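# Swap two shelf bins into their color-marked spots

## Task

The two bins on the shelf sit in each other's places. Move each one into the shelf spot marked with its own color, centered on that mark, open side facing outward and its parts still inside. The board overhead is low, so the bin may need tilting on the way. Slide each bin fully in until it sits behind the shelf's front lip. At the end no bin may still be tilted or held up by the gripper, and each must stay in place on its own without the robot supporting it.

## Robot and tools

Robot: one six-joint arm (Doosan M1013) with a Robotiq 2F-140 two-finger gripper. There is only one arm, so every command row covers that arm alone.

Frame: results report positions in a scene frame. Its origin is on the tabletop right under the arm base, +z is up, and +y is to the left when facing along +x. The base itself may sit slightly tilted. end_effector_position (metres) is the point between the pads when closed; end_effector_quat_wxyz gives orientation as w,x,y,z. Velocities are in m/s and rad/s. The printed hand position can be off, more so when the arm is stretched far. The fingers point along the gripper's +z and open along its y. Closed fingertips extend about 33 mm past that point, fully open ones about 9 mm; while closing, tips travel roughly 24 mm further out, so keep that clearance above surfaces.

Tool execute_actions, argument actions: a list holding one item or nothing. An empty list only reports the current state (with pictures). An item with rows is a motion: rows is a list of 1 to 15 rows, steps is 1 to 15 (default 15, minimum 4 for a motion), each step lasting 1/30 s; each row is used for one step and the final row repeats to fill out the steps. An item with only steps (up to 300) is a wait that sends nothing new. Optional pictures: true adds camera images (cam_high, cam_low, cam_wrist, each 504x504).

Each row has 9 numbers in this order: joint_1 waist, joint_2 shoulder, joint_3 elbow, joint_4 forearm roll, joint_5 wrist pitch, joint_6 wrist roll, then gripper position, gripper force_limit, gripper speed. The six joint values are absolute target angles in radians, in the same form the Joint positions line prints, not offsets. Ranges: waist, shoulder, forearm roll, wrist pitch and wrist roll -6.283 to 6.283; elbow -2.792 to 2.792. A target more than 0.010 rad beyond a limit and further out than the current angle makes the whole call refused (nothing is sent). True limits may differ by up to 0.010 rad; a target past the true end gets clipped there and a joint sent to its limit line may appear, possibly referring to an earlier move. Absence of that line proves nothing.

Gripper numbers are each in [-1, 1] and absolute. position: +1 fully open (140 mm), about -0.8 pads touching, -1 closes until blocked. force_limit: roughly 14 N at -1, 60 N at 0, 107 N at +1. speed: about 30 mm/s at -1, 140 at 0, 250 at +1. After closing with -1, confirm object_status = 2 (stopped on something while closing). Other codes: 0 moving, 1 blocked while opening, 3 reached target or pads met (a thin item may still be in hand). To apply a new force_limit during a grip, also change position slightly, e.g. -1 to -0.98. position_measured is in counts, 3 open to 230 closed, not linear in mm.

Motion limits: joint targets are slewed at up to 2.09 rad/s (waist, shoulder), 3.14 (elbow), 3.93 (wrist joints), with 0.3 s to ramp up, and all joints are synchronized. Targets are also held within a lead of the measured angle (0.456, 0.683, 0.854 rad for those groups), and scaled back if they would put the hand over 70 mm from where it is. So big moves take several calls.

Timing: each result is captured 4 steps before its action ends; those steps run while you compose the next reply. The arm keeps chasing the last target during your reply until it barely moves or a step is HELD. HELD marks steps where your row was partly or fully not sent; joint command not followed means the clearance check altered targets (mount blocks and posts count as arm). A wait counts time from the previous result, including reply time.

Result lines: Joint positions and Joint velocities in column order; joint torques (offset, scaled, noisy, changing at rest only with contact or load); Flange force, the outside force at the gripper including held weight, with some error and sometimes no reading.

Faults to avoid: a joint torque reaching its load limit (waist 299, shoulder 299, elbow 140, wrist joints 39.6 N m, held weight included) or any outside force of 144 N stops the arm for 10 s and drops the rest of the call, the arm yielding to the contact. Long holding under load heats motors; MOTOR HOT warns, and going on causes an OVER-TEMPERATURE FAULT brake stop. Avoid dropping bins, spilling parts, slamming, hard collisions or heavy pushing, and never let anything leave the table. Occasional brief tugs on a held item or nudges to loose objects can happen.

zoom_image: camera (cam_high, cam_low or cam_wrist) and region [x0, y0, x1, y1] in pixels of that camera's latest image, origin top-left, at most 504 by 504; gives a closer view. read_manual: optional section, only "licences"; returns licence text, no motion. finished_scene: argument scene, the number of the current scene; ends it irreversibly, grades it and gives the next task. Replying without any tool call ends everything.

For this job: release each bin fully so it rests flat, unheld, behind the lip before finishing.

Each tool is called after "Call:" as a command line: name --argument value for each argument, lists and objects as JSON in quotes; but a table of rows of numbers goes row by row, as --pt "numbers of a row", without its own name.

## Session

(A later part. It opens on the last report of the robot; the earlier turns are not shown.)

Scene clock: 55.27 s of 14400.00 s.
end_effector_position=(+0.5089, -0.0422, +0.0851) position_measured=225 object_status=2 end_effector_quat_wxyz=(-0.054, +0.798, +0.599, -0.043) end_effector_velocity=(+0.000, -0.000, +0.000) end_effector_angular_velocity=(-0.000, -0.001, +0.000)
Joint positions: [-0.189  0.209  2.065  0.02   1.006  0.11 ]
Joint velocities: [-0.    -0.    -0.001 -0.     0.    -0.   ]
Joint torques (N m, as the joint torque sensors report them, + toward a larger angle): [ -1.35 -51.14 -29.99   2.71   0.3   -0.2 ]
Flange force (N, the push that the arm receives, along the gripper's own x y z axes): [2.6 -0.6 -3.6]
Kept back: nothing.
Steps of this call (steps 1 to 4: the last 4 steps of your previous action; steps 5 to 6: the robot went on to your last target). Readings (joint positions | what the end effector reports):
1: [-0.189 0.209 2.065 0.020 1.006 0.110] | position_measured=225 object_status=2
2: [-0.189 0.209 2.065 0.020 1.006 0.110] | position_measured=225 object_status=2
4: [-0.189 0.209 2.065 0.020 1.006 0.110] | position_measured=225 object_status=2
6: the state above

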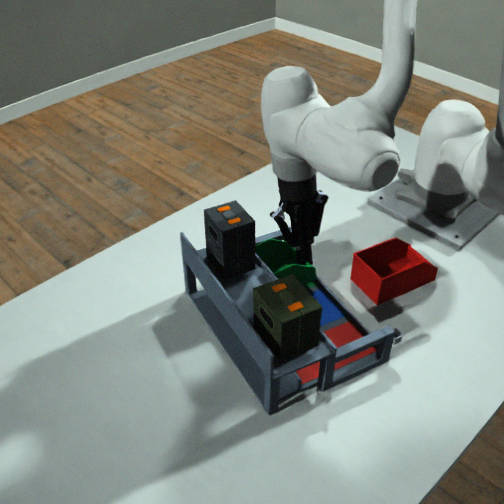

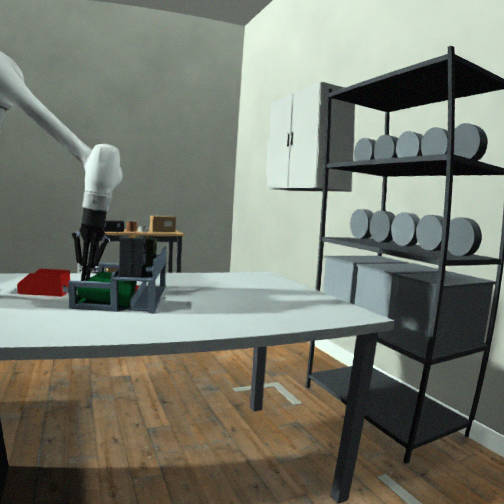

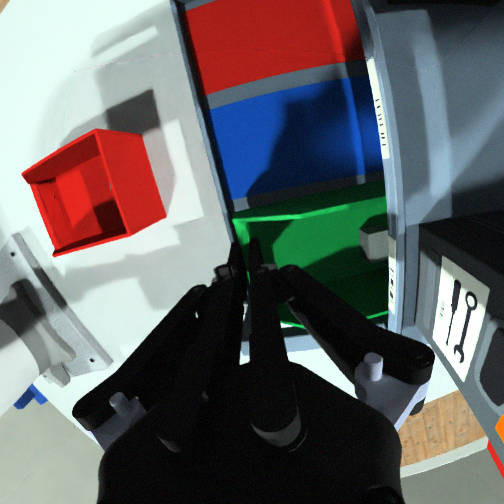

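Lower flat (s≈.052, z≈.064).

Call:
execute_actions --actions '[{"rows":[[-0.187,0.201,2.083,0.017,0.973,0.114,-1,1,-0.5],[-0.187,0.201,2.083,0.017,0.973,0.114,-1,1,-0.5],[-0.185,0.193,2.1,0.013,0.941,0.117,-1,1,-0.5],[-0.185,0.193,2.1,0.013,0.941,0.117,-1,1,-0.5],[-0.183,0.185,2.118,0.01,0.908,0.121,-1,1,-0.5],[-0.183,0.185,2.118,0.01,0.908,0.121,-1,1,-0.5],[-0.181,0.177,2.135,0.007,0.876,0.125,-1,1,-0.5],[-0.181,0.177,2.135,0.007,0.876,0.125,-1,1,-0.5],[-0.179,0.169,2.153,0.003,0.843,0.128,-1,1,-0.5],[-0.179,0.169,2.153,0.003,0.843,0.128,-1,1,-0.5],[-0.177,0.161,2.17,0,0.8105,0.132,-1,1,-0.5]]}]'

Call:
execute_actions --actions '[{"steps":8}]'

Call:
execute_actions --actions '[{"rows":[[-0.177,0.161,2.17,0,0.8105,0.132,-0.55,1,-0.3],[-0.177,0.161,2.17,0,0.8105,0.132,-0.55,1,-0.3],[-0.177,0.161,2.17,0,0.8105,0.132,-0.55,1,-0.3],[-0.177,0.161,2.17,0,0.8105,0.132,-0.55,1,-0.3],[-0.177,0.161,2.17,0,0.8105,0.132,-0.55,1,-0.3],[-0.177,0.161,2.17,0,0.8105,0.132,-0.55,1,-0.3],[-0.177,0.161,2.17,0,0.8105,0.132,-0.55,1,-0.3],[-0.177,0.161,2.17,0,0.8105,0.132,-0.55,1,-0.3],[-0.177,0.03,2.07,0,1.04,0.132,-0.55,1,-0.3]]}]'

Call:
execute_actions --actions '[{"steps":15}]' --pictures true

Call:
zoom_image --camera "cam_wrist" --region '[100, 30, 400, 330]'

Call:
zoom_image --camera "cam_low" --region '[50, 260, 150, 320]'

Scene clock: 55.83 s of 14400.00 s.
end_effector_position=(+0.5047, -0.0414, +0.0677) position_measured=225 object_status=2 end_effector_quat_wxyz=(-0.010, +0.799, +0.601, -0.010) end_effector_velocity=(-0.017, +0.004, -0.044) end_effector_angular_velocity=(-0.082, -0.283, +0.018)
Joint positions: [-0.18   0.171  2.148  0.004  0.852  0.127]
Joint velocities: [ 0.027 -0.106  0.235 -0.049 -0.421  0.042]
Joint torques (N m, as the joint torque sensors report them, + toward a larger angle): [-11.   -40.92 -35.27   2.92   0.07   0.16]
Flange force (N, the push that the arm receives, along the gripper's own x y z axes): [14.8 -7.0 -2.5]
Steps of this call (steps 1 to 6: the robot went on to your last target; steps 7 to 17: the first 11 steps of this action). Readings (joint positions | what the end effector reports):
7: [-0.189 0.209 2.065 0.020 1.006 0.110] | position_measured=225 object_status=2
8: [-0.189 0.208 2.068 0.019 0.999 0.110] | position_measured=225 object_status=2
10: [-0.187 0.200 2.087 0.016 0.966 0.114] | position_measured=225 object_status=2
14: [-0.183 0.183 2.122 0.009 0.900 0.122] | position_measured=225 object_status=2
17: the state above

Scene clock: 56.10 s of 14400.00 s.
end_effector_position=(+0.5040, -0.0410, +0.0639) position_measured=225 object_status=2 end_effector_quat_wxyz=(+0.002, +0.799, +0.601, -0.001) end_effector_velocity=(-0.001, +0.000, -0.000) end_effector_angular_velocity=(-0.000, +0.001, -0.000)
Joint positions: [-0.177  0.161  2.17   0.     0.811  0.132]
Joint velocities: [ 0.    -0.     0.001 -0.     0.     0.   ]
Joint torques (N m, as the joint torque sensors report them, + toward a larger angle): [ -3.   -45.11 -27.53   2.63   0.4   -0.09]
Flange force (N, the push that the arm receives, along the gripper's own x y z axes): [6.2 1.5 -3.6]
Kept back: nothing.
Steps of this call (steps 1 to 4: the last 4 steps of your previous action; steps 5 to 8: the robot went on to your last target). Readings (joint positions | what the end effector reports):
1: [-0.179 0.167 2.157 0.002 0.835 0.129] | position_measured=225 object_status=2
2: [-0.178 0.163 2.166 0.001 0.819 0.131] | position_measured=225 object_status=2
4: [-0.177 0.161 2.170 0.000 0.811 0.132] | position_measured=225 object_status=2
8: the state above

Scene clock: 56.47 s of 14400.00 s.
end_effector_position=(+0.5044, -0.0411, +0.0755) position_measured=199 object_status=0 end_effector_quat_wxyz=(+0.001, +0.799, +0.601, -0.001) end_effector_velocity=(+0.029, -0.003, +0.360) end_effector_angular_velocity=(-0.002, -0.012, +0.000)
Joint positions: [-0.177  0.147  2.159 -0.     0.836  0.132]
Joint velocities: [-0.    -0.432 -0.341  0.     0.761 -0.   ]
Joint torques (N m, as the joint torque sensors report them, + toward a larger angle): [  2.88 -88.78 -46.43   4.52   1.27  -0.03]
Flange force (N, the push that the arm receives, along the gripper's own x y z axes): [4.2 0.5 -5.2]
Steps of this call (steps 1 to 11: the first 11 steps of this action). Readings (joint positions | what the end effector reports):
1: [-0.177 0.161 2.170 0.000 0.811 0.132] | position_measured=225 object_status=0
2: [-0.177 0.161 2.170 0.000 0.811 0.132] | position_measured=225 object_status=0
4: [-0.177 0.161 2.170 0.000 0.810 0.132] | position_measured=211 object_status=0
8: [-0.177 0.161 2.170 0.000 0.810 0.132] | position_measured=199 object_status=0
11: the state above

Scene clock: 56.97 s of 14400.00 s.
end_effector_position=(+0.5010, -0.0402, +0.1746) position_measured=199 object_status=3 end_effector_quat_wxyz=(+0.002, +0.799, +0.601, -0.000) end_effector_velocity=(+0.001, -0.000, +0.000) end_effector_angular_velocity=(+0.000, -0.000, -0.000)
Joint positions: [-0.177  0.03   2.07  -0.     1.04   0.132]
Joint velocities: [ 0.     0.001 -0.001  0.     0.     0.   ]
Joint torques (N m, as the joint torque sensors report them, + toward a larger angle): [ -2.88 -40.26 -34.37   3.16   0.39   0.03]
Flange force (N, the push that the arm receives, along the gripper's own x y z axes): [6.3 3.8 0.2]
Kept back: nothing.
Steps of this call (steps 1 to 4: the last 4 steps of your previous action; steps 5 to 15: the robot went on to your last target). Readings (joint positions | what the end effector reports):
1: [-0.177 0.128 2.145 -0.000 0.869 0.132] | position_measured=199 object_status=0
2: [-0.177 0.104 2.126 -0.000 0.911 0.132] | position_measured=199 object_status=0
4: [-0.177 0.061 2.094 -0.000 0.985 0.132] | position_measured=199 object_status=3
8: [-0.177 0.030 2.070 -0.000 1.040 0.132] | position_measured=199 object_status=3
15: the state above

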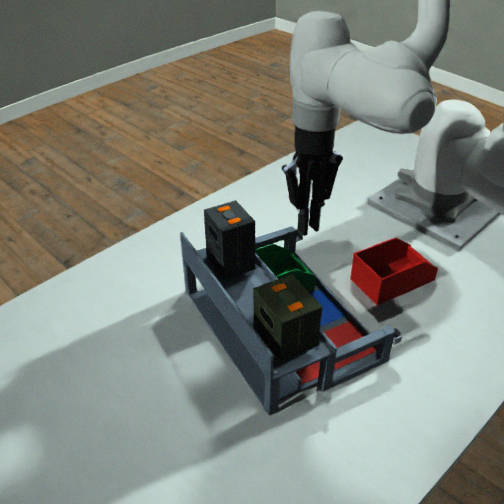

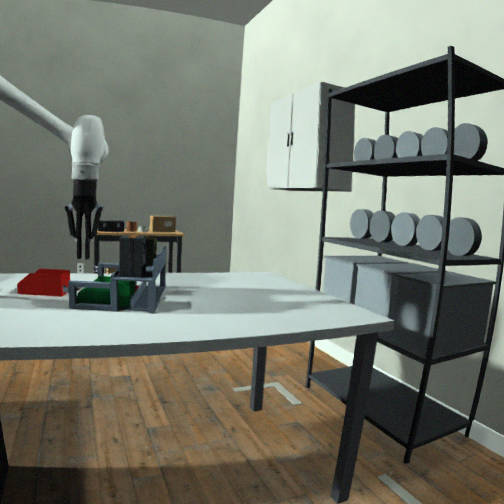

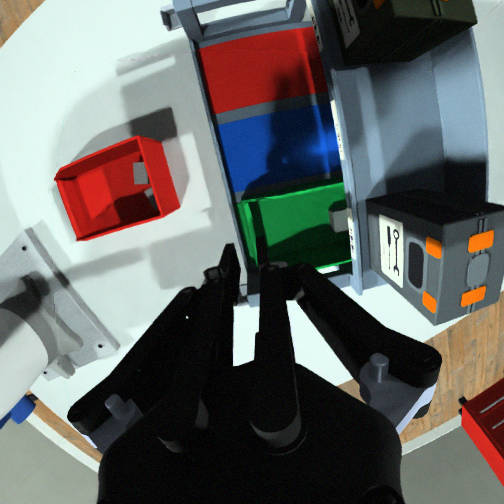

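Region (100, 30, 400, 330) of cam_wrist's 504x504 image, scaled by 1.680, with more detail than that image has.

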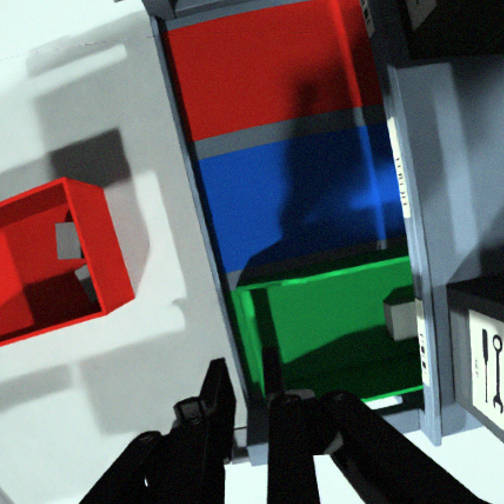

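Region (50, 260, 150, 320) of cam_low's 504x504 image, scaled by 5.040, with more detail than that image has; it fills the top 302 rows of this view, and the rest is white.

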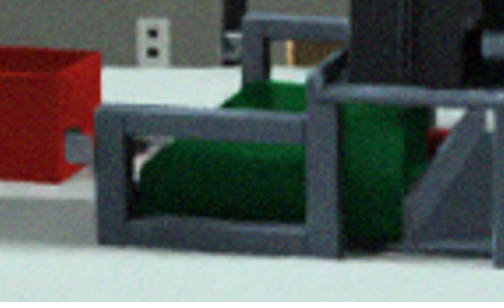

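Call:
execute_actions --actions '[{"rows":[[0.326,-0.287,2.364,0,1.065,0.635,-0.45,1,-0.3]]}]'

Call:
execute_actions --actions '[{"steps":15}]'

Call:
execute_actions --actions '[{"rows":[[0.326,-0.163,2.469,0,0.836,0.635,-0.45,1,-0.3]]}]' --pictures true

Scene clock: 57.57 s of 14400.00 s.
end_effector_position=(+0.4102, +0.0667, +0.1753) position_measured=186 object_status=3 end_effector_quat_wxyz=(+0.002, +0.801, +0.599, -0.000) end_effector_velocity=(-0.367, +0.322, -0.020) end_effector_angular_velocity=(+0.000, +0.002, +0.018)
Joint positions: [ 0.049 -0.115  2.205 -0.     1.052  0.363]
Joint velocities: [ 0.842 -0.523  0.485  0.     0.041  0.825]
Joint torques (N m, as the joint torque sensors report them, + toward a larger angle): [ -5.11 -27.22 -32.7    2.97   0.67   0.01]
Flange force (N, the push that the arm receives, along the gripper's own x y z axes): [11.7 1.0 0.5]
Steps of this call (steps 1 to 7: the robot went on to your last target; steps 8 to 18: the first 11 steps of this action). Readings (joint positions | what the end effector reports):
8: [-0.177 0.030 2.070 -0.000 1.040 0.132] | position_measured=199 object_status=0
9: [-0.173 0.028 2.072 -0.000 1.040 0.136] | position_measured=196 object_status=0
11: [-0.144 0.007 2.091 -0.000 1.042 0.169] | position_measured=187 object_status=0
15: [-0.035 -0.063 2.157 -0.000 1.047 0.280] | position_measured=186 object_status=0
18: the state above

Scene clock: 58.07 s of 14400.00 s.
end_effector_position=(+0.2819, +0.1413, +0.1599) position_measured=186 object_status=3 end_effector_quat_wxyz=(+0.002, +0.799, +0.601, -0.001) end_effector_velocity=(-0.001, -0.000, -0.001) end_effector_angular_velocity=(-0.001, +0.003, -0.001)
Joint positions: [ 0.326 -0.287  2.364 -0.     1.065  0.635]
Joint velocities: [-0.     0.001  0.002  0.     0.     0.001]
Joint torques (N m, as the joint torque sensors report them, + toward a larger angle): [ -2.87  -8.83 -33.43   3.25   0.69   0.24]
Flange force (N, the push that the arm receives, along the gripper's own x y z axes): [12.0 0.8 -0.4]
Kept back: nothing.
Steps of this call (steps 1 to 4: the last 4 steps of your previous action; steps 5 to 15: the robot went on to your last target). Readings (joint positions | what the end effector reports):
1: [0.078 -0.133 2.222 -0.000 1.053 0.391] | position_measured=186 object_status=3
2: [0.107 -0.151 2.238 -0.000 1.054 0.420] | position_measured=186 object_status=3
4: [0.166 -0.187 2.272 -0.000 1.057 0.477] | position_measured=186 object_status=3
8: [0.283 -0.260 2.339 -0.000 1.063 0.592] | position_measured=186 object_status=3
15: the state above

Scene clock: 58.43 s of 14400.00 s.
end_effector_position=(+0.2826, +0.1412, +0.0732) position_measured=186 object_status=3 end_effector_quat_wxyz=(+0.002, +0.799, +0.601, -0.001) end_effector_velocity=(+0.001, +0.001, +0.000) end_effector_angular_velocity=(+0.002, -0.003, -0.001)
Joint positions: [ 0.326 -0.163  2.469  0.     0.836  0.635]
Joint velocities: [-0.     0.    -0.     0.001 -0.004  0.   ]
Joint torques (N m, as the joint torque sensors report them, + toward a larger angle): [ -1.04 -11.65 -27.6    2.66   0.54   0.18]
Flange force (N, the push that the arm receives, along the gripper's own x y z axes): [2.4 -1.0 -6.2]
Steps of this call (steps 1 to 11: the first 11 steps of this action). Readings (joint positions | what the end effector reports):
1: [0.326 -0.287 2.364 -0.000 1.065 0.635] | position_measured=186 object_status=3
2: [0.326 -0.284 2.367 0.000 1.058 0.635] | position_measured=186 object_status=3
4: [0.326 -0.254 2.392 0.000 1.003 0.635] | position_measured=186 object_status=3
8: [0.326 -0.169 2.464 0.000 0.849 0.635] | position_measured=186 object_status=3
11: the state above

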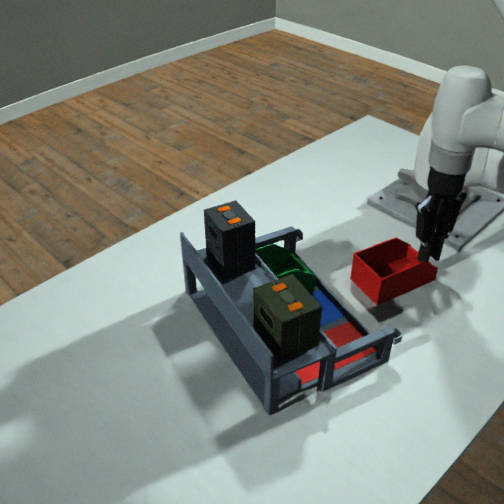

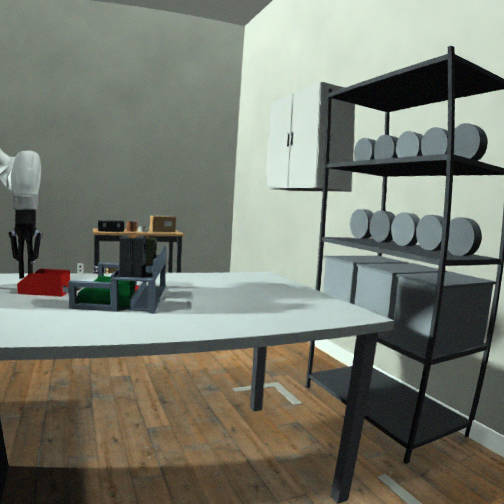

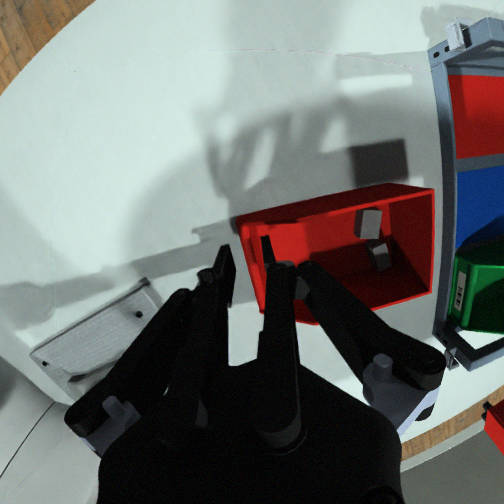

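Call:
execute_actions --actions '[{"rows":[[0.297,-0.175,2.478,0,0.839,0.606,-0.45,1,-0.3],[0.297,-0.175,2.478,0,0.839,0.606,-0.45,1,-0.3],[0.297,-0.175,2.478,0,0.839,0.606,-0.45,1,-0.3],[0.297,-0.175,2.478,0,0.839,0.606,-0.45,1,-0.3],[0.297,-0.144,2.4983,0,0.787,0.606,-0.45,1,-0.3],[0.297,-0.144,2.4983,0,0.787,0.606,-0.45,1,-0.3],[0.297,-0.144,2.4983,0,0.787,0.606,-0.45,1,-0.3],[0.297,-0.108,2.5168,0,0.733,0.606,-0.45,1,-0.3]]}]'

Call:
execute_actions --actions '[{"rows":[[0.297,-0.108,2.5168,0,0.733,0.606,-1,1,-0.3]]}]'

Call:
execute_actions --actions '[{"steps":6}]' --pictures true

Scene clock: 58.97 s of 14400.00 s.
end_effector_position=(+0.2799, +0.1305, +0.0394) position_measured=186 object_status=3 end_effector_quat_wxyz=(+0.002, +0.799, +0.601, -0.001) end_effector_velocity=(-0.005, -0.002, -0.111) end_effector_angular_velocity=(-0.005, +0.017, +0.000)
Joint positions: [ 0.297 -0.113  2.515 -0.     0.74   0.606]
Joint velocities: [-0.     0.227  0.11   0.    -0.319 -0.001]
Joint torques (N m, as the joint torque sensors report them, + toward a larger angle): [  2.27 -37.61 -32.12   2.82   0.48   0.02]
Flange force (N, the push that the arm receives, along the gripper's own x y z axes): [5.0 -2.3 -7.0]
Steps of this call (steps 1 to 4: the last 4 steps of your previous action; step 5: the robot went on to your last target; steps 6 to 16: the first 11 steps of this action). Readings (joint positions | what the end effector reports):
6: [0.326 -0.163 2.469 0.000 0.836 0.635] | position_measured=186 object_status=3
7: [0.322 -0.164 2.470 0.000 0.836 0.632] | position_measured=186 object_status=3
9: [0.302 -0.173 2.477 -0.000 0.838 0.611] | position_measured=186 object_status=3
13: [0.297 -0.150 2.495 -0.000 0.796 0.606] | position_measured=186 object_status=3
16: the state above

Scene clock: 59.47 s of 14400.00 s.
end_effector_position=(+0.2800, +0.1306, +0.0372) position_measured=223 object_status=0 end_effector_quat_wxyz=(+0.002, +0.799, +0.601, -0.001) end_effector_velocity=(-0.000, +0.000, -0.000) end_effector_angular_velocity=(+0.000, +0.000, +0.000)
Joint positions: [ 0.297 -0.108  2.517 -0.     0.733  0.606]
Joint velocities: [-0. -0.  0.  0.  0. -0.]
Joint torques (N m, as the joint torque sensors report them, + toward a larger angle): [ -3.02  -6.47 -16.14   1.26  -1.29  -0.06]
Flange force (N, the push that the arm receives, along the gripper's own x y z axes): [7.1 -6.9 -36.5]
Steps of this call (steps 1 to 4: the last 4 steps of your previous action; steps 5 to 15: the first 11 steps of this action). Readings (joint positions | what the end effector reports):
5: [0.297 -0.108 2.517 -0.000 0.733 0.606] | position_measured=186 object_status=0
6: [0.297 -0.108 2.517 -0.000 0.733 0.606] | position_measured=188 object_status=0
8: [0.297 -0.108 2.517 -0.000 0.733 0.606] | position_measured=200 object_status=0
12: [0.297 -0.108 2.517 -0.000 0.733 0.606] | position_measured=223 object_status=0
15: the state above

Scene clock: 59.67 s of 14400.00 s.
end_effector_position=(+0.2800, +0.1306, +0.0372) position_measured=223 object_status=2 end_effector_quat_wxyz=(+0.002, +0.799, +0.601, -0.001) end_effector_velocity=(+0.000, -0.000, -0.000) end_effector_angular_velocity=(-0.000, +0.000, +0.001)
Joint positions: [ 0.297 -0.108  2.517 -0.     0.733  0.606]
Joint velocities: [ 0.     0.001 -0.    -0.    -0.    -0.   ]
Joint torques (N m, as the joint torque sensors report them, + toward a larger angle): [ -3.54  -6.35 -16.04   1.7   -1.35  -0.09]
Flange force (N, the push that the arm receives, along the gripper's own x y z axes): [8.5 -7.9 -36.9]
Kept back: nothing.
Steps of this call (steps 1 to 4: the last 4 steps of your previous action; steps 5 to 6: the robot went on to your last target). Readings (joint positions | what the end effector reports):
1: [0.297 -0.108 2.517 -0.000 0.733 0.606] | position_measured=223 object_status=0
2: [0.297 -0.108 2.517 -0.000 0.733 0.606] | position_measured=223 object_status=0
4: [0.297 -0.108 2.517 -0.000 0.733 0.606] | position_measured=223 object_status=2
6: the state above

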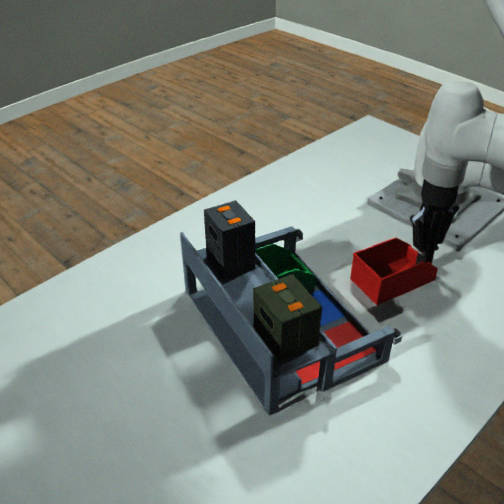

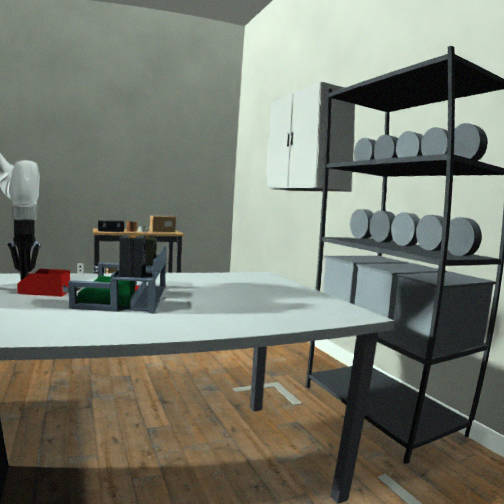

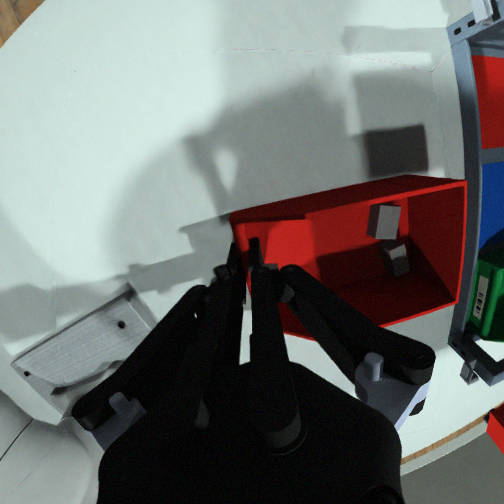

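Call:
execute_actions --actions '[{"rows":[[0.297,-0.128,2.5066,0,0.763,0.606,-1,1,-0.3],[0.297,-0.128,2.5066,0,0.763,0.606,-1,1,-0.3],[0.297,-0.144,2.4983,0,0.787,0.606,-1,1,-0.3],[0.297,-0.144,2.4983,0,0.787,0.606,-1,1,-0.3],[0.297,-0.175,2.478,0,0.839,0.606,-1,1,-0.3],[0.297,-0.175,2.478,0,0.839,0.606,-1,1,-0.3],[0.297,-0.175,2.478,0,0.839,0.606,-1,1,-0.3],[0.297,-0.205,2.457,0,0.89,0.606,-1,1,-0.3],[0.297,-0.205,2.457,0,0.89,0.606,-1,1,-0.3],[0.297,-0.205,2.457,0,0.89,0.606,-1,1,-0.3],[0.297,-0.235,2.435,0,0.942,0.606,-1,1,-0.3],[0.297,-0.235,2.435,0,0.942,0.606,-1,1,-0.3],[0.297,-0.235,2.435,0,0.942,0.606,-1,1,-0.3],[0.297,-0.263,2.412,0,0.992,0.606,-1,1,-0.3]]}]'

Call:
execute_actions --actions '[{"rows":[[0.289,-0.214,2.373,0.008,0.994,0.594,-1,1,-0.3],[0.289,-0.214,2.373,0.008,0.994,0.594,-1,1,-0.3],[0.289,-0.214,2.373,0.008,0.994,0.594,-1,1,-0.3],[0.282,-0.165,2.334,0.017,0.9965,0.582,-1,1,-0.3],[0.282,-0.165,2.334,0.017,0.9965,0.582,-1,1,-0.3],[0.282,-0.165,2.334,0.017,0.9965,0.582,-1,1,-0.3],[0.274,-0.116,2.295,0.025,0.999,0.57,-1,1,-0.3],[0.274,-0.116,2.295,0.025,0.999,0.57,-1,1,-0.3],[0.274,-0.116,2.295,0.025,0.999,0.57,-1,1,-0.3],[0.267,-0.068,2.256,0.033,1.001,0.558,-1,1,-0.3],[0.267,-0.068,2.256,0.033,1.001,0.558,-1,1,-0.3],[0.267,-0.068,2.256,0.033,1.001,0.558,-1,1,-0.3],[0.259,-0.019,2.217,0.042,1.003,0.546,-1,1,-0.3]]}]'

Call:
execute_actions --actions '[{"rows":[[0.251,0.03,2.178,0.05,1.0055,0.534,-1,1,-0.3],[0.251,0.03,2.178,0.05,1.0055,0.534,-1,1,-0.3],[0.251,0.03,2.178,0.05,1.0055,0.534,-1,1,-0.3],[0.244,0.079,2.139,0.058,1.008,0.522,-1,1,-0.3],[0.244,0.079,2.139,0.058,1.008,0.522,-1,1,-0.3],[0.244,0.079,2.139,0.058,1.008,0.522,-1,1,-0.3],[0.236,0.128,2.1,0.066,1.01,0.51,-1,1,-0.3],[0.236,0.128,2.1,0.066,1.01,0.51,-1,1,-0.3],[0.236,0.128,2.1,0.066,1.01,0.51,-1,1,-0.3],[0.229,0.177,2.061,0.075,1.012,0.498,-1,1,-0.3]]}]'

Call:
execute_actions --actions '[{"steps":10}]' --pictures true

Scene clock: 60.50 s of 14400.00 s.
end_effector_position=(+0.2810, +0.1312, +0.0898) position_measured=223 object_status=2 end_effector_quat_wxyz=(+0.002, +0.799, +0.601, -0.001) end_effector_velocity=(+0.001, +0.001, +0.127) end_effector_angular_velocity=(+0.003, -0.010, -0.000)
Joint positions: [ 0.297 -0.202  2.459  0.     0.885  0.606]
Joint velocities: [ 0.    -0.21  -0.143 -0.     0.343  0.   ]
Joint torques (N m, as the joint torque sensors report them, + toward a larger angle): [ -2.58  12.02 -22.19   1.55   0.23   0.01]
Flange force (N, the push that the arm receives, along the gripper's own x y z axes): [-4.9 -1.2 -1.6]
Steps of this call (steps 1 to 14: the robot went on to your last target; steps 15 to 25: the first 11 steps of this action). Readings (joint positions | what the end effector reports):
15: [0.297 -0.108 2.517 -0.000 0.733 0.606] | position_measured=223 object_status=2
16: [0.297 -0.111 2.515 -0.000 0.738 0.606] | position_measured=223 object_status=2
18: [0.297 -0.130 2.505 0.000 0.767 0.606] | position_measured=223 object_status=2
22: [0.297 -0.172 2.480 0.000 0.834 0.606] | position_measured=223 object_status=2
25: the state above

Scene clock: 61.00 s of 14400.00 s.
end_effector_position=(+0.3471, +0.1517, +0.1329) position_measured=223 object_status=2 end_effector_quat_wxyz=(-0.015, +0.799, +0.600, -0.015) end_effector_velocity=(+0.255, +0.073, -0.009) end_effector_angular_velocity=(+0.036, +0.155, +0.004)
Joint positions: [ 0.274 -0.113  2.292  0.025  0.999  0.569]
Joint velocities: [-0.083  0.557 -0.447  0.091  0.03  -0.139]
Joint torques (N m, as the joint torque sensors report them, + toward a larger angle): [-10.52  -1.16 -41.44   3.4   -0.72  -0.35]
Flange force (N, the push that the arm receives, along the gripper's own x y z axes): [7.5 -13.7 -1.9]
Steps of this call (steps 1 to 4: the last 4 steps of your previous action; steps 5 to 15: the first 11 steps of this action). Readings (joint positions | what the end effector reports):
5: [0.297 -0.253 2.420 0.000 0.974 0.606] | position_measured=223 object_status=2
6: [0.297 -0.260 2.407 0.000 0.988 0.605] | position_measured=223 object_status=2
8: [0.293 -0.252 2.383 0.005 0.993 0.599] | position_measured=223 object_status=2
12: [0.282 -0.169 2.336 0.017 0.996 0.582] | position_measured=223 object_status=2
15: the state above

Scene clock: 61.50 s of 14400.00 s.
end_effector_position=(+0.4615, +0.1796, +0.1110) position_measured=223 object_status=2 end_effector_quat_wxyz=(-0.043, +0.799, +0.599, -0.035) end_effector_velocity=(+0.244, +0.053, -0.080) end_effector_angular_velocity=(+0.054, +0.133, -0.002)
Joint positions: [0.235 0.133 2.096 0.067 1.01  0.509]
Joint velocities: [-0.076  0.517 -0.42   0.092  0.025 -0.13 ]
Joint torques (N m, as the joint torque sensors report them, + toward a larger angle): [-11.8  -26.76 -36.7    3.35  -0.58   0.07]
Flange force (N, the push that the arm receives, along the gripper's own x y z axes): [11.2 -3.4 -0.2]
Steps of this call (steps 1 to 4: the last 4 steps of your previous action; steps 5 to 15: the first 11 steps of this action). Readings (joint positions | what the end effector reports):
5: [0.261 -0.029 2.225 0.040 1.002 0.549] | position_measured=223 object_status=2
6: [0.258 -0.014 2.213 0.043 1.003 0.545] | position_measured=223 object_status=2
8: [0.253 0.020 2.186 0.048 1.005 0.537] | position_measured=223 object_status=2
12: [0.243 0.084 2.135 0.059 1.008 0.521] | position_measured=223 object_status=2
15: the state above

Scene clock: 61.83 s of 14400.00 s.
end_effector_position=(+0.4819, +0.1840, +0.1033) position_measured=223 object_status=2 end_effector_quat_wxyz=(-0.048, +0.799, +0.598, -0.038) end_effector_velocity=(+0.000, +0.000, +0.000) end_effector_angular_velocity=(+0.000, -0.001, +0.001)
Joint positions: [0.229 0.177 2.061 0.075 1.012 0.498]
Joint velocities: [ 0.    -0.    -0.001 -0.     0.    -0.   ]
Joint torques (N m, as the joint torque sensors report them, + toward a larger angle): [ -2.18 -46.66 -32.2    2.66   0.7    0.34]
Flange force (N, the push that the arm receives, along the gripper's own x y z axes): [-0.2 -6.6 -3.4]
Kept back: nothing.
Steps of this call (steps 1 to 4: the last 4 steps of your previous action; steps 5 to 10: the robot went on to your last target). Readings (joint positions | what the end effector reports):
1: [0.233 0.151 2.081 0.070 1.011 0.504] | position_measured=223 object_status=2
2: [0.230 0.167 2.069 0.073 1.011 0.501] | position_measured=223 object_status=2
4: [0.229 0.177 2.061 0.075 1.012 0.498] | position_measured=223 object_status=2
8: [0.229 0.177 2.061 0.075 1.012 0.498] | position_measured=223 object_status=2
10: the state above

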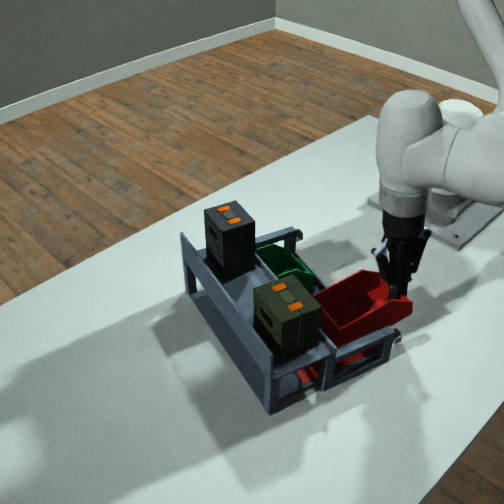

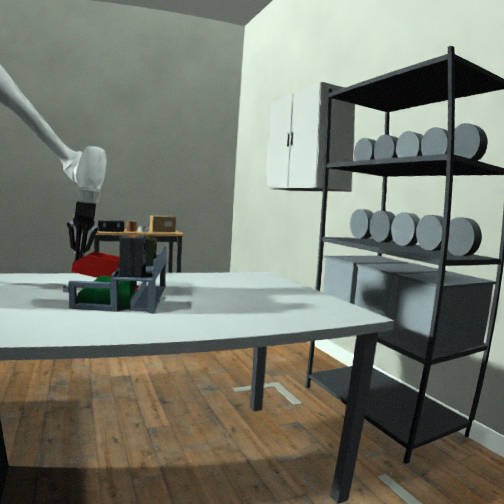

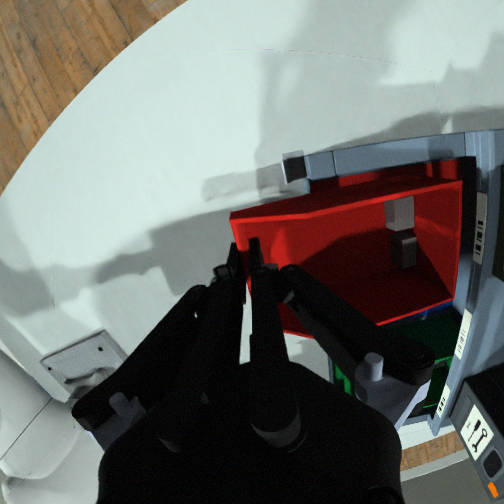

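Call:
execute_actions --actions '[{"rows":[[0.225,0.201,2.0415,0.079,1.013,0.492,-1,1,-0.3],[0.225,0.201,2.0415,0.079,1.013,0.492,-1,1,-0.3],[0.225,0.201,2.0415,0.079,1.013,0.492,-1,1,-0.3],[0.221,0.2255,2.022,0.083,1.0145,0.486,-1,1,-0.3],[0.221,0.2255,2.022,0.083,1.0145,0.486,-1,1,-0.3],[0.221,0.2255,2.022,0.083,1.0145,0.486,-1,1,-0.3],[0.221,0.234,2.028,0.084,1.0,0.4855,-1,1,-0.3],[0.221,0.234,2.028,0.084,1.0,0.4855,-1,1,-0.3],[0.221,0.234,2.028,0.084,1.0,0.4855,-1,1,-0.3],[0.221,0.242,2.0335,0.085,0.9865,0.485,-1,1,-0.3],[0.221,0.242,2.0335,0.085,0.9865,0.485,-1,1,-0.3],[0.221,0.242,2.0335,0.085,0.9865,0.485,-1,1,-0.3],[0.221,0.25,2.039,0.086,0.9725,0.4845,-1,1,-0.3]]}]'

Call:
execute_actions --actions '[{"steps":8}]'

Call:
execute_actions --actions '[{"rows":[[0.221,0.254,2.042,0.086,0.9655,0.484,-1,1,-0.3],[0.221,0.254,2.042,0.086,0.9655,0.484,-1,1,-0.3],[0.221,0.254,2.042,0.086,0.9655,0.484,-1,1,-0.3],[0.221,0.2575,2.0442,0.0865,0.96,0.484,-1,1,-0.3]],"steps":12}]' --pictures true

Scene clock: 62.47 s of 14400.00 s.
end_effector_position=(+0.5047, +0.1881, +0.0837) position_measured=223 object_status=2 end_effector_quat_wxyz=(-0.054, +0.799, +0.597, -0.041) end_effector_velocity=(+0.005, +0.002, -0.114) end_effector_angular_velocity=(+0.007, -0.018, -0.017)
Joint positions: [0.221 0.237 2.03  0.085 0.994 0.485]
Joint velocities: [-0.     0.13   0.091  0.018 -0.24  -0.01 ]
Joint torques (N m, as the joint torque sensors report them, + toward a larger angle): [ -6.18 -23.51 -19.45   1.12   0.52  -0.25]
Flange force (N, the push that the arm receives, along the gripper's own x y z axes): [2.7 -4.6 -1.9]
Steps of this call (steps 1 to 8: the robot went on to your last target; steps 9 to 19: the first 11 steps of this action). Readings (joint positions | what the end effector reports):
9: [0.229 0.177 2.061 0.075 1.012 0.498] | position_measured=223 object_status=2
10: [0.229 0.180 2.058 0.076 1.012 0.497] | position_measured=223 object_status=2
12: [0.226 0.199 2.043 0.079 1.013 0.493] | position_measured=223 object_status=2
16: [0.221 0.229 2.024 0.084 1.009 0.486] | position_measured=223 object_status=2
19: the state above

Scene clock: 62.73 s of 14400.00 s.
end_effector_position=(+0.5044, +0.1880, +0.0724) position_measured=223 object_status=2 end_effector_quat_wxyz=(-0.054, +0.800, +0.596, -0.042) end_effector_velocity=(-0.000, -0.000, -0.001) end_effector_angular_velocity=(-0.000, +0.001, -0.000)
Joint positions: [0.221 0.25  2.039 0.086 0.973 0.484]
Joint velocities: [-0.     0.001  0.001 -0.    -0.001  0.   ]
Joint torques (N m, as the joint torque sensors report them, + toward a larger angle): [ -2.77 -58.21 -30.89   2.56   0.21   0.25]
Flange force (N, the push that the arm receives, along the gripper's own x y z axes): [5.0 -0.2 0.6]
Kept back: nothing.
Steps of this call (steps 1 to 4: the last 4 steps of your previous action; steps 5 to 8: the robot went on to your last target). Readings (joint positions | what the end effector reports):
1: [0.221 0.241 2.033 0.085 0.989 0.485] | position_measured=223 object_status=2
2: [0.221 0.242 2.034 0.085 0.987 0.485] | position_measured=223 object_status=2
4: [0.221 0.249 2.038 0.086 0.975 0.485] | position_measured=223 object_status=2
8: the state above

Scene clock: 63.00 s of 14400.00 s.
end_effector_position=(+0.5043, +0.1878, +0.0659) position_measured=223 object_status=2 end_effector_quat_wxyz=(-0.054, +0.800, +0.596, -0.042) end_effector_velocity=(-0.001, -0.000, -0.001) end_effector_angular_velocity=(+0.000, +0.001, -0.001)
Joint positions: [0.221 0.257 2.044 0.086 0.96  0.484]
Joint velocities: [ 0.    -0.     0.002  0.001 -0.001  0.   ]
Joint torques (N m, as the joint torque sensors report them, + toward a larger angle): [ -2.66 -55.2  -28.95   2.89   0.56  -0.22]
Flange force (N, the push that the arm receives, along the gripper's own x y z axes): [4.2 -3.1 -4.0]
Steps of this call (steps 1 to 8: the first 8 steps of this action). Readings (joint positions | what the end effector reports):
1: [0.221 0.250 2.039 0.086 0.972 0.484] | position_measured=223 object_status=2
2: [0.221 0.252 2.040 0.086 0.969 0.484] | position_measured=223 object_status=2
4: [0.221 0.254 2.042 0.086 0.965 0.484] | position_measured=223 object_status=2
8: the state above

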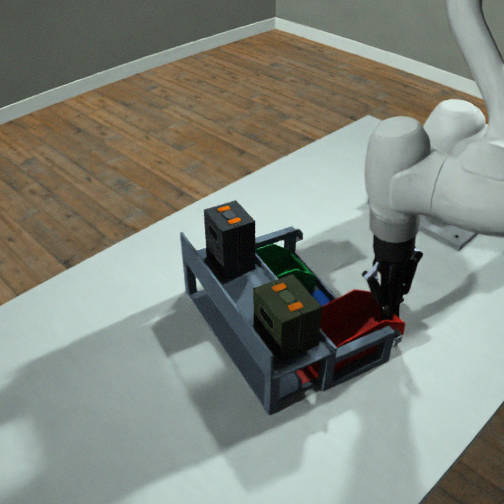

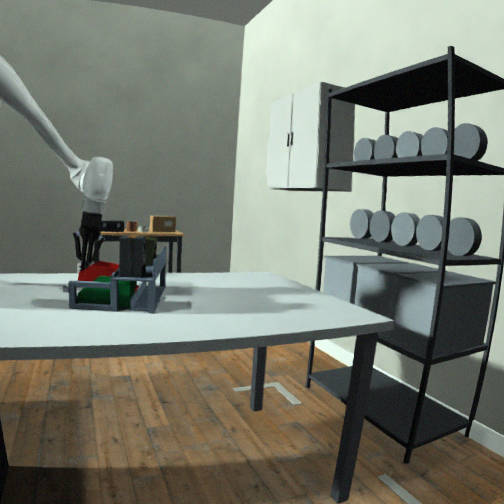

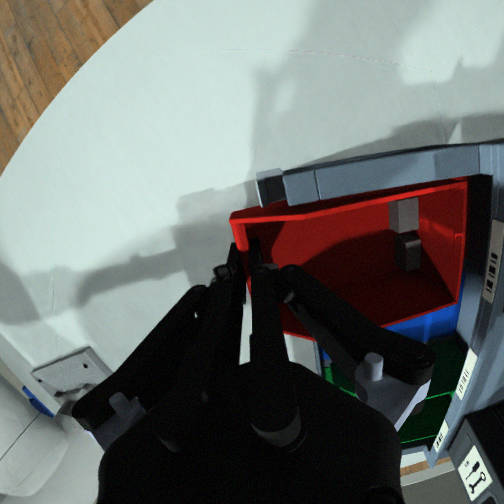

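Call:
execute_actions --actions '[{"rows":[[0.221,0.2575,2.0442,0.0865,0.96,0.484,-0.65,1,-0.3],[0.221,0.2575,2.0442,0.0865,0.96,0.484,-0.65,1,-0.3],[0.221,0.2575,2.0442,0.0865,0.96,0.484,-0.65,1,-0.3],[0.221,0.2575,2.0442,0.0865,0.96,0.484,-0.65,1,-0.3],[0.221,0.2575,2.0442,0.0865,0.96,0.484,-0.65,1,-0.3],[0.221,0.2575,2.0442,0.0865,0.96,0.484,-0.65,1,-0.3],[0.221,0.2575,2.0442,0.0865,0.96,0.484,-0.65,1,-0.3],[0.219,0.2425,2.027,0.084,0.9925,0.4835,-0.65,1,-0.3]]}]'

Call:
execute_actions --actions '[{"rows":[[0.219,0.2425,2.027,0.084,0.9925,0.4835,-1,1,-0.5]],"steps":13}]'

Call:
execute_actions --actions '[{"rows":[[0.2185,0.238,2.023,0.0835,1.001,0.484,-1,1,-0.5],[0.2185,0.238,2.023,0.0835,1.001,0.484,-1,1,-0.5],[0.2185,0.238,2.023,0.0835,1.001,0.484,-1,1,-0.5],[0.2116,0.2483,2.0095,0.082,1.005,0.478,-1,1,-0.5],[0.2116,0.2483,2.0095,0.082,1.005,0.478,-1,1,-0.5],[0.2116,0.2483,2.0095,0.082,1.005,0.478,-1,1,-0.5],[0.2047,0.2586,1.996,0.081,1.0085,0.472,-1,1,-0.5],[0.2047,0.2586,1.996,0.081,1.0085,0.472,-1,1,-0.5],[0.2047,0.2586,1.996,0.081,1.0085,0.472,-1,1,-0.5],[0.198,0.269,1.9825,0.08,1.012,0.466,-1,1,-0.5],[0.198,0.269,1.9825,0.08,1.012,0.466,-1,1,-0.5],[0.198,0.269,1.9825,0.08,1.012,0.466,-1,1,-0.5],[0.191,0.2793,1.969,0.079,1.016,0.46,-1,1,-0.5]]}]'

Call:
execute_actions --actions '[{"steps":8}]'

Call:
execute_actions --actions '[{"rows":[[0.184,0.2896,1.9555,0.078,1.02,0.454,-1,1,-0.5],[0.184,0.2896,1.9555,0.078,1.02,0.454,-1,1,-0.5],[0.177,0.3,1.942,0.076,1.0235,0.448,-1,1,-0.5],[0.177,0.3,1.942,0.076,1.0235,0.448,-1,1,-0.5],[0.177,0.3,1.942,0.076,1.0235,0.448,-1,1,-0.5],[0.17,0.31,1.9285,0.075,1.027,0.4415,-1,1,-0.5],[0.17,0.31,1.9285,0.075,1.027,0.4415,-1,1,-0.5],[0.1635,0.3205,1.915,0.074,1.031,0.4355,-1,1,-0.5]]}]'

Call:
execute_actions --actions '[{"steps":5}]' --pictures true

Scene clock: 63.73 s of 14400.00 s.
end_effector_position=(+0.5074, +0.1877, +0.0811) position_measured=211 object_status=0 end_effector_quat_wxyz=(-0.054, +0.799, +0.597, -0.041) end_effector_velocity=(+0.013, -0.002, +0.062) end_effector_angular_velocity=(+0.001, -0.016, +0.009)
Joint positions: [0.219 0.243 2.027 0.085 0.99  0.484]
Joint velocities: [-0.007 -0.064 -0.06  -0.012  0.108 -0.002]
Joint torques (N m, as the joint torque sensors report them, + toward a larger angle): [ -3.46 -15.01  -6.67   0.28   1.05   0.1 ]
Flange force (N, the push that the arm receives, along the gripper's own x y z axes): [3.8 -0.2 -3.9]
Steps of this call (steps 1 to 4: the last 4 steps of your previous action; steps 5 to 11: the robot went on to your last target; steps 12 to 22: the first 11 steps of this action). Readings (joint positions | what the end effector reports):
12: [0.221 0.257 2.044 0.086 0.960 0.484] | position_measured=223 object_status=0
13: [0.221 0.257 2.044 0.086 0.960 0.484] | position_measured=223 object_status=0
15: [0.221 0.257 2.044 0.086 0.960 0.484] | position_measured=211 object_status=0
19: [0.221 0.257 2.044 0.086 0.960 0.484] | position_measured=211 object_status=0
22: the state above

Scene clock: 64.17 s of 14400.00 s.
end_effector_position=(+0.5072, +0.1874, +0.0818) position_measured=225 object_status=0 end_effector_quat_wxyz=(-0.054, +0.799, +0.597, -0.042) end_effector_velocity=(+0.000, +0.000, +0.000) end_effector_angular_velocity=(-0.000, -0.000, -0.000)
Joint positions: [0.219 0.243 2.027 0.084 0.993 0.484]
Joint velocities: [-0.     0.    -0.001 -0.     0.     0.001]
Joint torques (N m, as the joint torque sensors report them, + toward a larger angle): [ -2.98 -53.17 -29.55   2.99   0.49  -0.01]
Flange force (N, the push that the arm receives, along the gripper's own x y z axes): [3.9 -3.8 -5.1]
Steps of this call (steps 1 to 4: the last 4 steps of your previous action; steps 5 to 13: the first 9 steps of this action). Readings (joint positions | what the end effector reports):
5: [0.219 0.243 2.027 0.084 0.992 0.484] | position_measured=211 object_status=0
6: [0.219 0.243 2.027 0.084 0.992 0.484] | position_measured=213 object_status=0
8: [0.219 0.243 2.027 0.084 0.993 0.484] | position_measured=221 object_status=0
12: [0.219 0.243 2.027 0.084 0.993 0.484] | position_measured=225 object_status=0
13: the state above

Scene clock: 64.67 s of 14400.00 s.
end_effector_position=(+0.5269, +0.1821, +0.0857) position_measured=225 object_status=2 end_effector_quat_wxyz=(-0.054, +0.799, +0.597, -0.042) end_effector_velocity=(+0.138, -0.030, -0.000) end_effector_angular_velocity=(+0.007, -0.011, +0.008)
Joint positions: [0.202 0.262 1.991 0.081 1.01  0.47 ]
Joint velocities: [-0.104  0.165 -0.225 -0.014  0.055 -0.101]
Joint torques (N m, as the joint torque sensors report them, + toward a larger angle): [-20.53 -30.49 -41.9    3.28  -0.43  -0.03]
Flange force (N, the push that the arm receives, along the gripper's own x y z axes): [4.5 -5.8 -3.3]
Steps of this call (steps 1 to 4: the last 4 steps of your previous action; steps 5 to 15: the first 11 steps of this action). Readings (joint positions | what the end effector reports):
5: [0.219 0.242 2.027 0.084 0.993 0.484] | position_measured=225 object_status=2
6: [0.219 0.240 2.026 0.084 0.997 0.484] | position_measured=225 object_status=2
8: [0.218 0.238 2.023 0.084 1.001 0.484] | position_measured=225 object_status=2
12: [0.209 0.252 2.005 0.082 1.006 0.476] | position_measured=225 object_status=2
15: the state above

Scene clock: 64.93 s of 14400.00 s.
end_effector_position=(+0.5405, +0.1783, +0.0851) position_measured=225 object_status=2 end_effector_quat_wxyz=(-0.054, +0.799, +0.597, -0.042) end_effector_velocity=(+0.000, +0.000, +0.000) end_effector_angular_velocity=(+0.000, -0.001, +0.001)
Joint positions: [0.191 0.279 1.969 0.079 1.016 0.46 ]
Joint velocities: [-0.     0.    -0.001  0.     0.    -0.001]
Joint torques (N m, as the joint torque sensors report them, + toward a larger angle): [ -4.73 -59.35 -31.61   3.07   0.85   0.18]
Flange force (N, the push that the arm receives, along the gripper's own x y z axes): [5.9 -4.7 -0.7]
Kept back: nothing.
Steps of this call (steps 1 to 4: the last 4 steps of your previous action; steps 5 to 8: the robot went on to your last target). Readings (joint positions | what the end effector reports):
1: [0.199 0.267 1.985 0.080 1.011 0.467] | position_measured=225 object_status=2
2: [0.198 0.269 1.983 0.080 1.012 0.466] | position_measured=225 object_status=2
4: [0.192 0.277 1.971 0.079 1.015 0.461] | position_measured=225 object_status=2
8: the state above

Scene clock: 65.30 s of 14400.00 s.
end_effector_position=(+0.5728, +0.1675, +0.0832) position_measured=225 object_status=2 end_effector_quat_wxyz=(-0.054, +0.799, +0.597, -0.042) end_effector_velocity=(+0.007, -0.005, -0.002) end_effector_angular_velocity=(-0.002, +0.010, +0.003)
Joint positions: [0.164 0.32  1.915 0.074 1.031 0.436]
Joint velocities: [-0.009  0.014 -0.015 -0.002  0.012 -0.009]
Joint torques (N m, as the joint torque sensors report them, + toward a larger angle): [  5.84 -71.74 -26.88   2.43   1.55  -0.1 ]
Flange force (N, the push that the arm receives, along the gripper's own x y z axes): [1.1 -13.5 -7.5]
Steps of this call (steps 1 to 11: the first 11 steps of this action). Readings (joint positions | what the end effector reports):
1: [0.191 0.279 1.969 0.079 1.016 0.460] | position_measured=225 object_status=2
2: [0.189 0.283 1.964 0.079 1.018 0.458] | position_measured=225 object_status=2
4: [0.182 0.293 1.951 0.077 1.021 0.452] | position_measured=225 object_status=2
8: [0.171 0.309 1.930 0.075 1.026 0.442] | position_measured=225 object_status=2
11: the state above

Scene clock: 65.47 s of 14400.00 s.
end_effector_position=(+0.5730, +0.1675, +0.0833) position_measured=225 object_status=2 end_effector_quat_wxyz=(-0.054, +0.799, +0.597, -0.042) end_effector_velocity=(+0.000, +0.000, +0.000) end_effector_angular_velocity=(+0.000, -0.001, +0.001)
Joint positions: [0.163 0.321 1.915 0.074 1.031 0.436]
Joint velocities: [ 0.    -0.    -0.001 -0.     0.    -0.001]
Joint torques (N m, as the joint torque sensors report them, + toward a larger angle): [ -1.99 -64.6  -29.42   3.07   0.49  -0.51]
Flange force (N, the push that the arm receives, along the gripper's own x y z axes): [6.0 2.6 -3.4]
Kept back: nothing.
Steps of this call (steps 1 to 4: the last 4 steps of your previous action; step 5: the robot went on to your last target). Readings (joint positions | what the end effector reports):
1: [0.163 0.321 1.915 0.074 1.031 0.436] | position_measured=225 object_status=2
2: [0.163 0.321 1.915 0.074 1.031 0.436] | position_measured=225 object_status=2
4: [0.163 0.321 1.915 0.074 1.031 0.436] | position_measured=225 object_status=2
5: the state above

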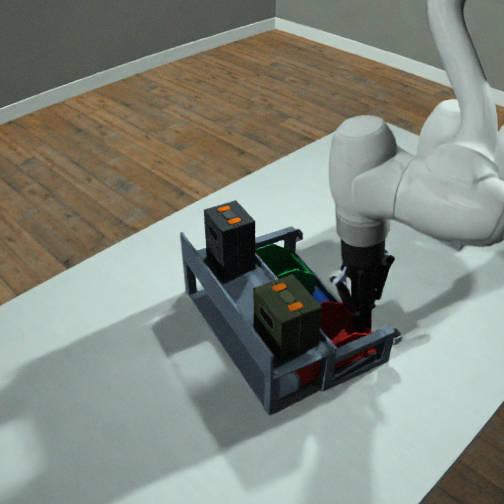

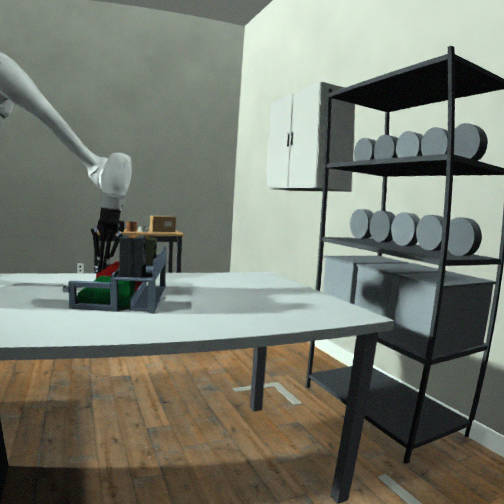

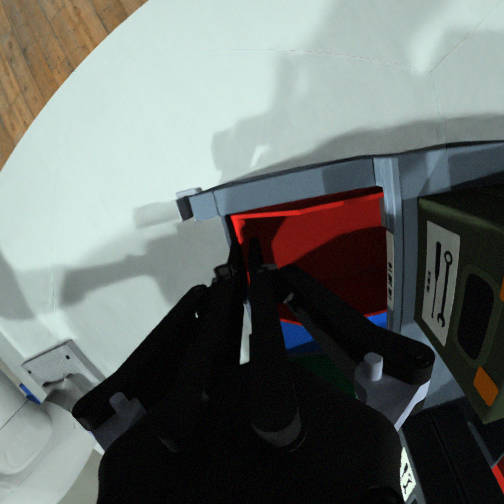

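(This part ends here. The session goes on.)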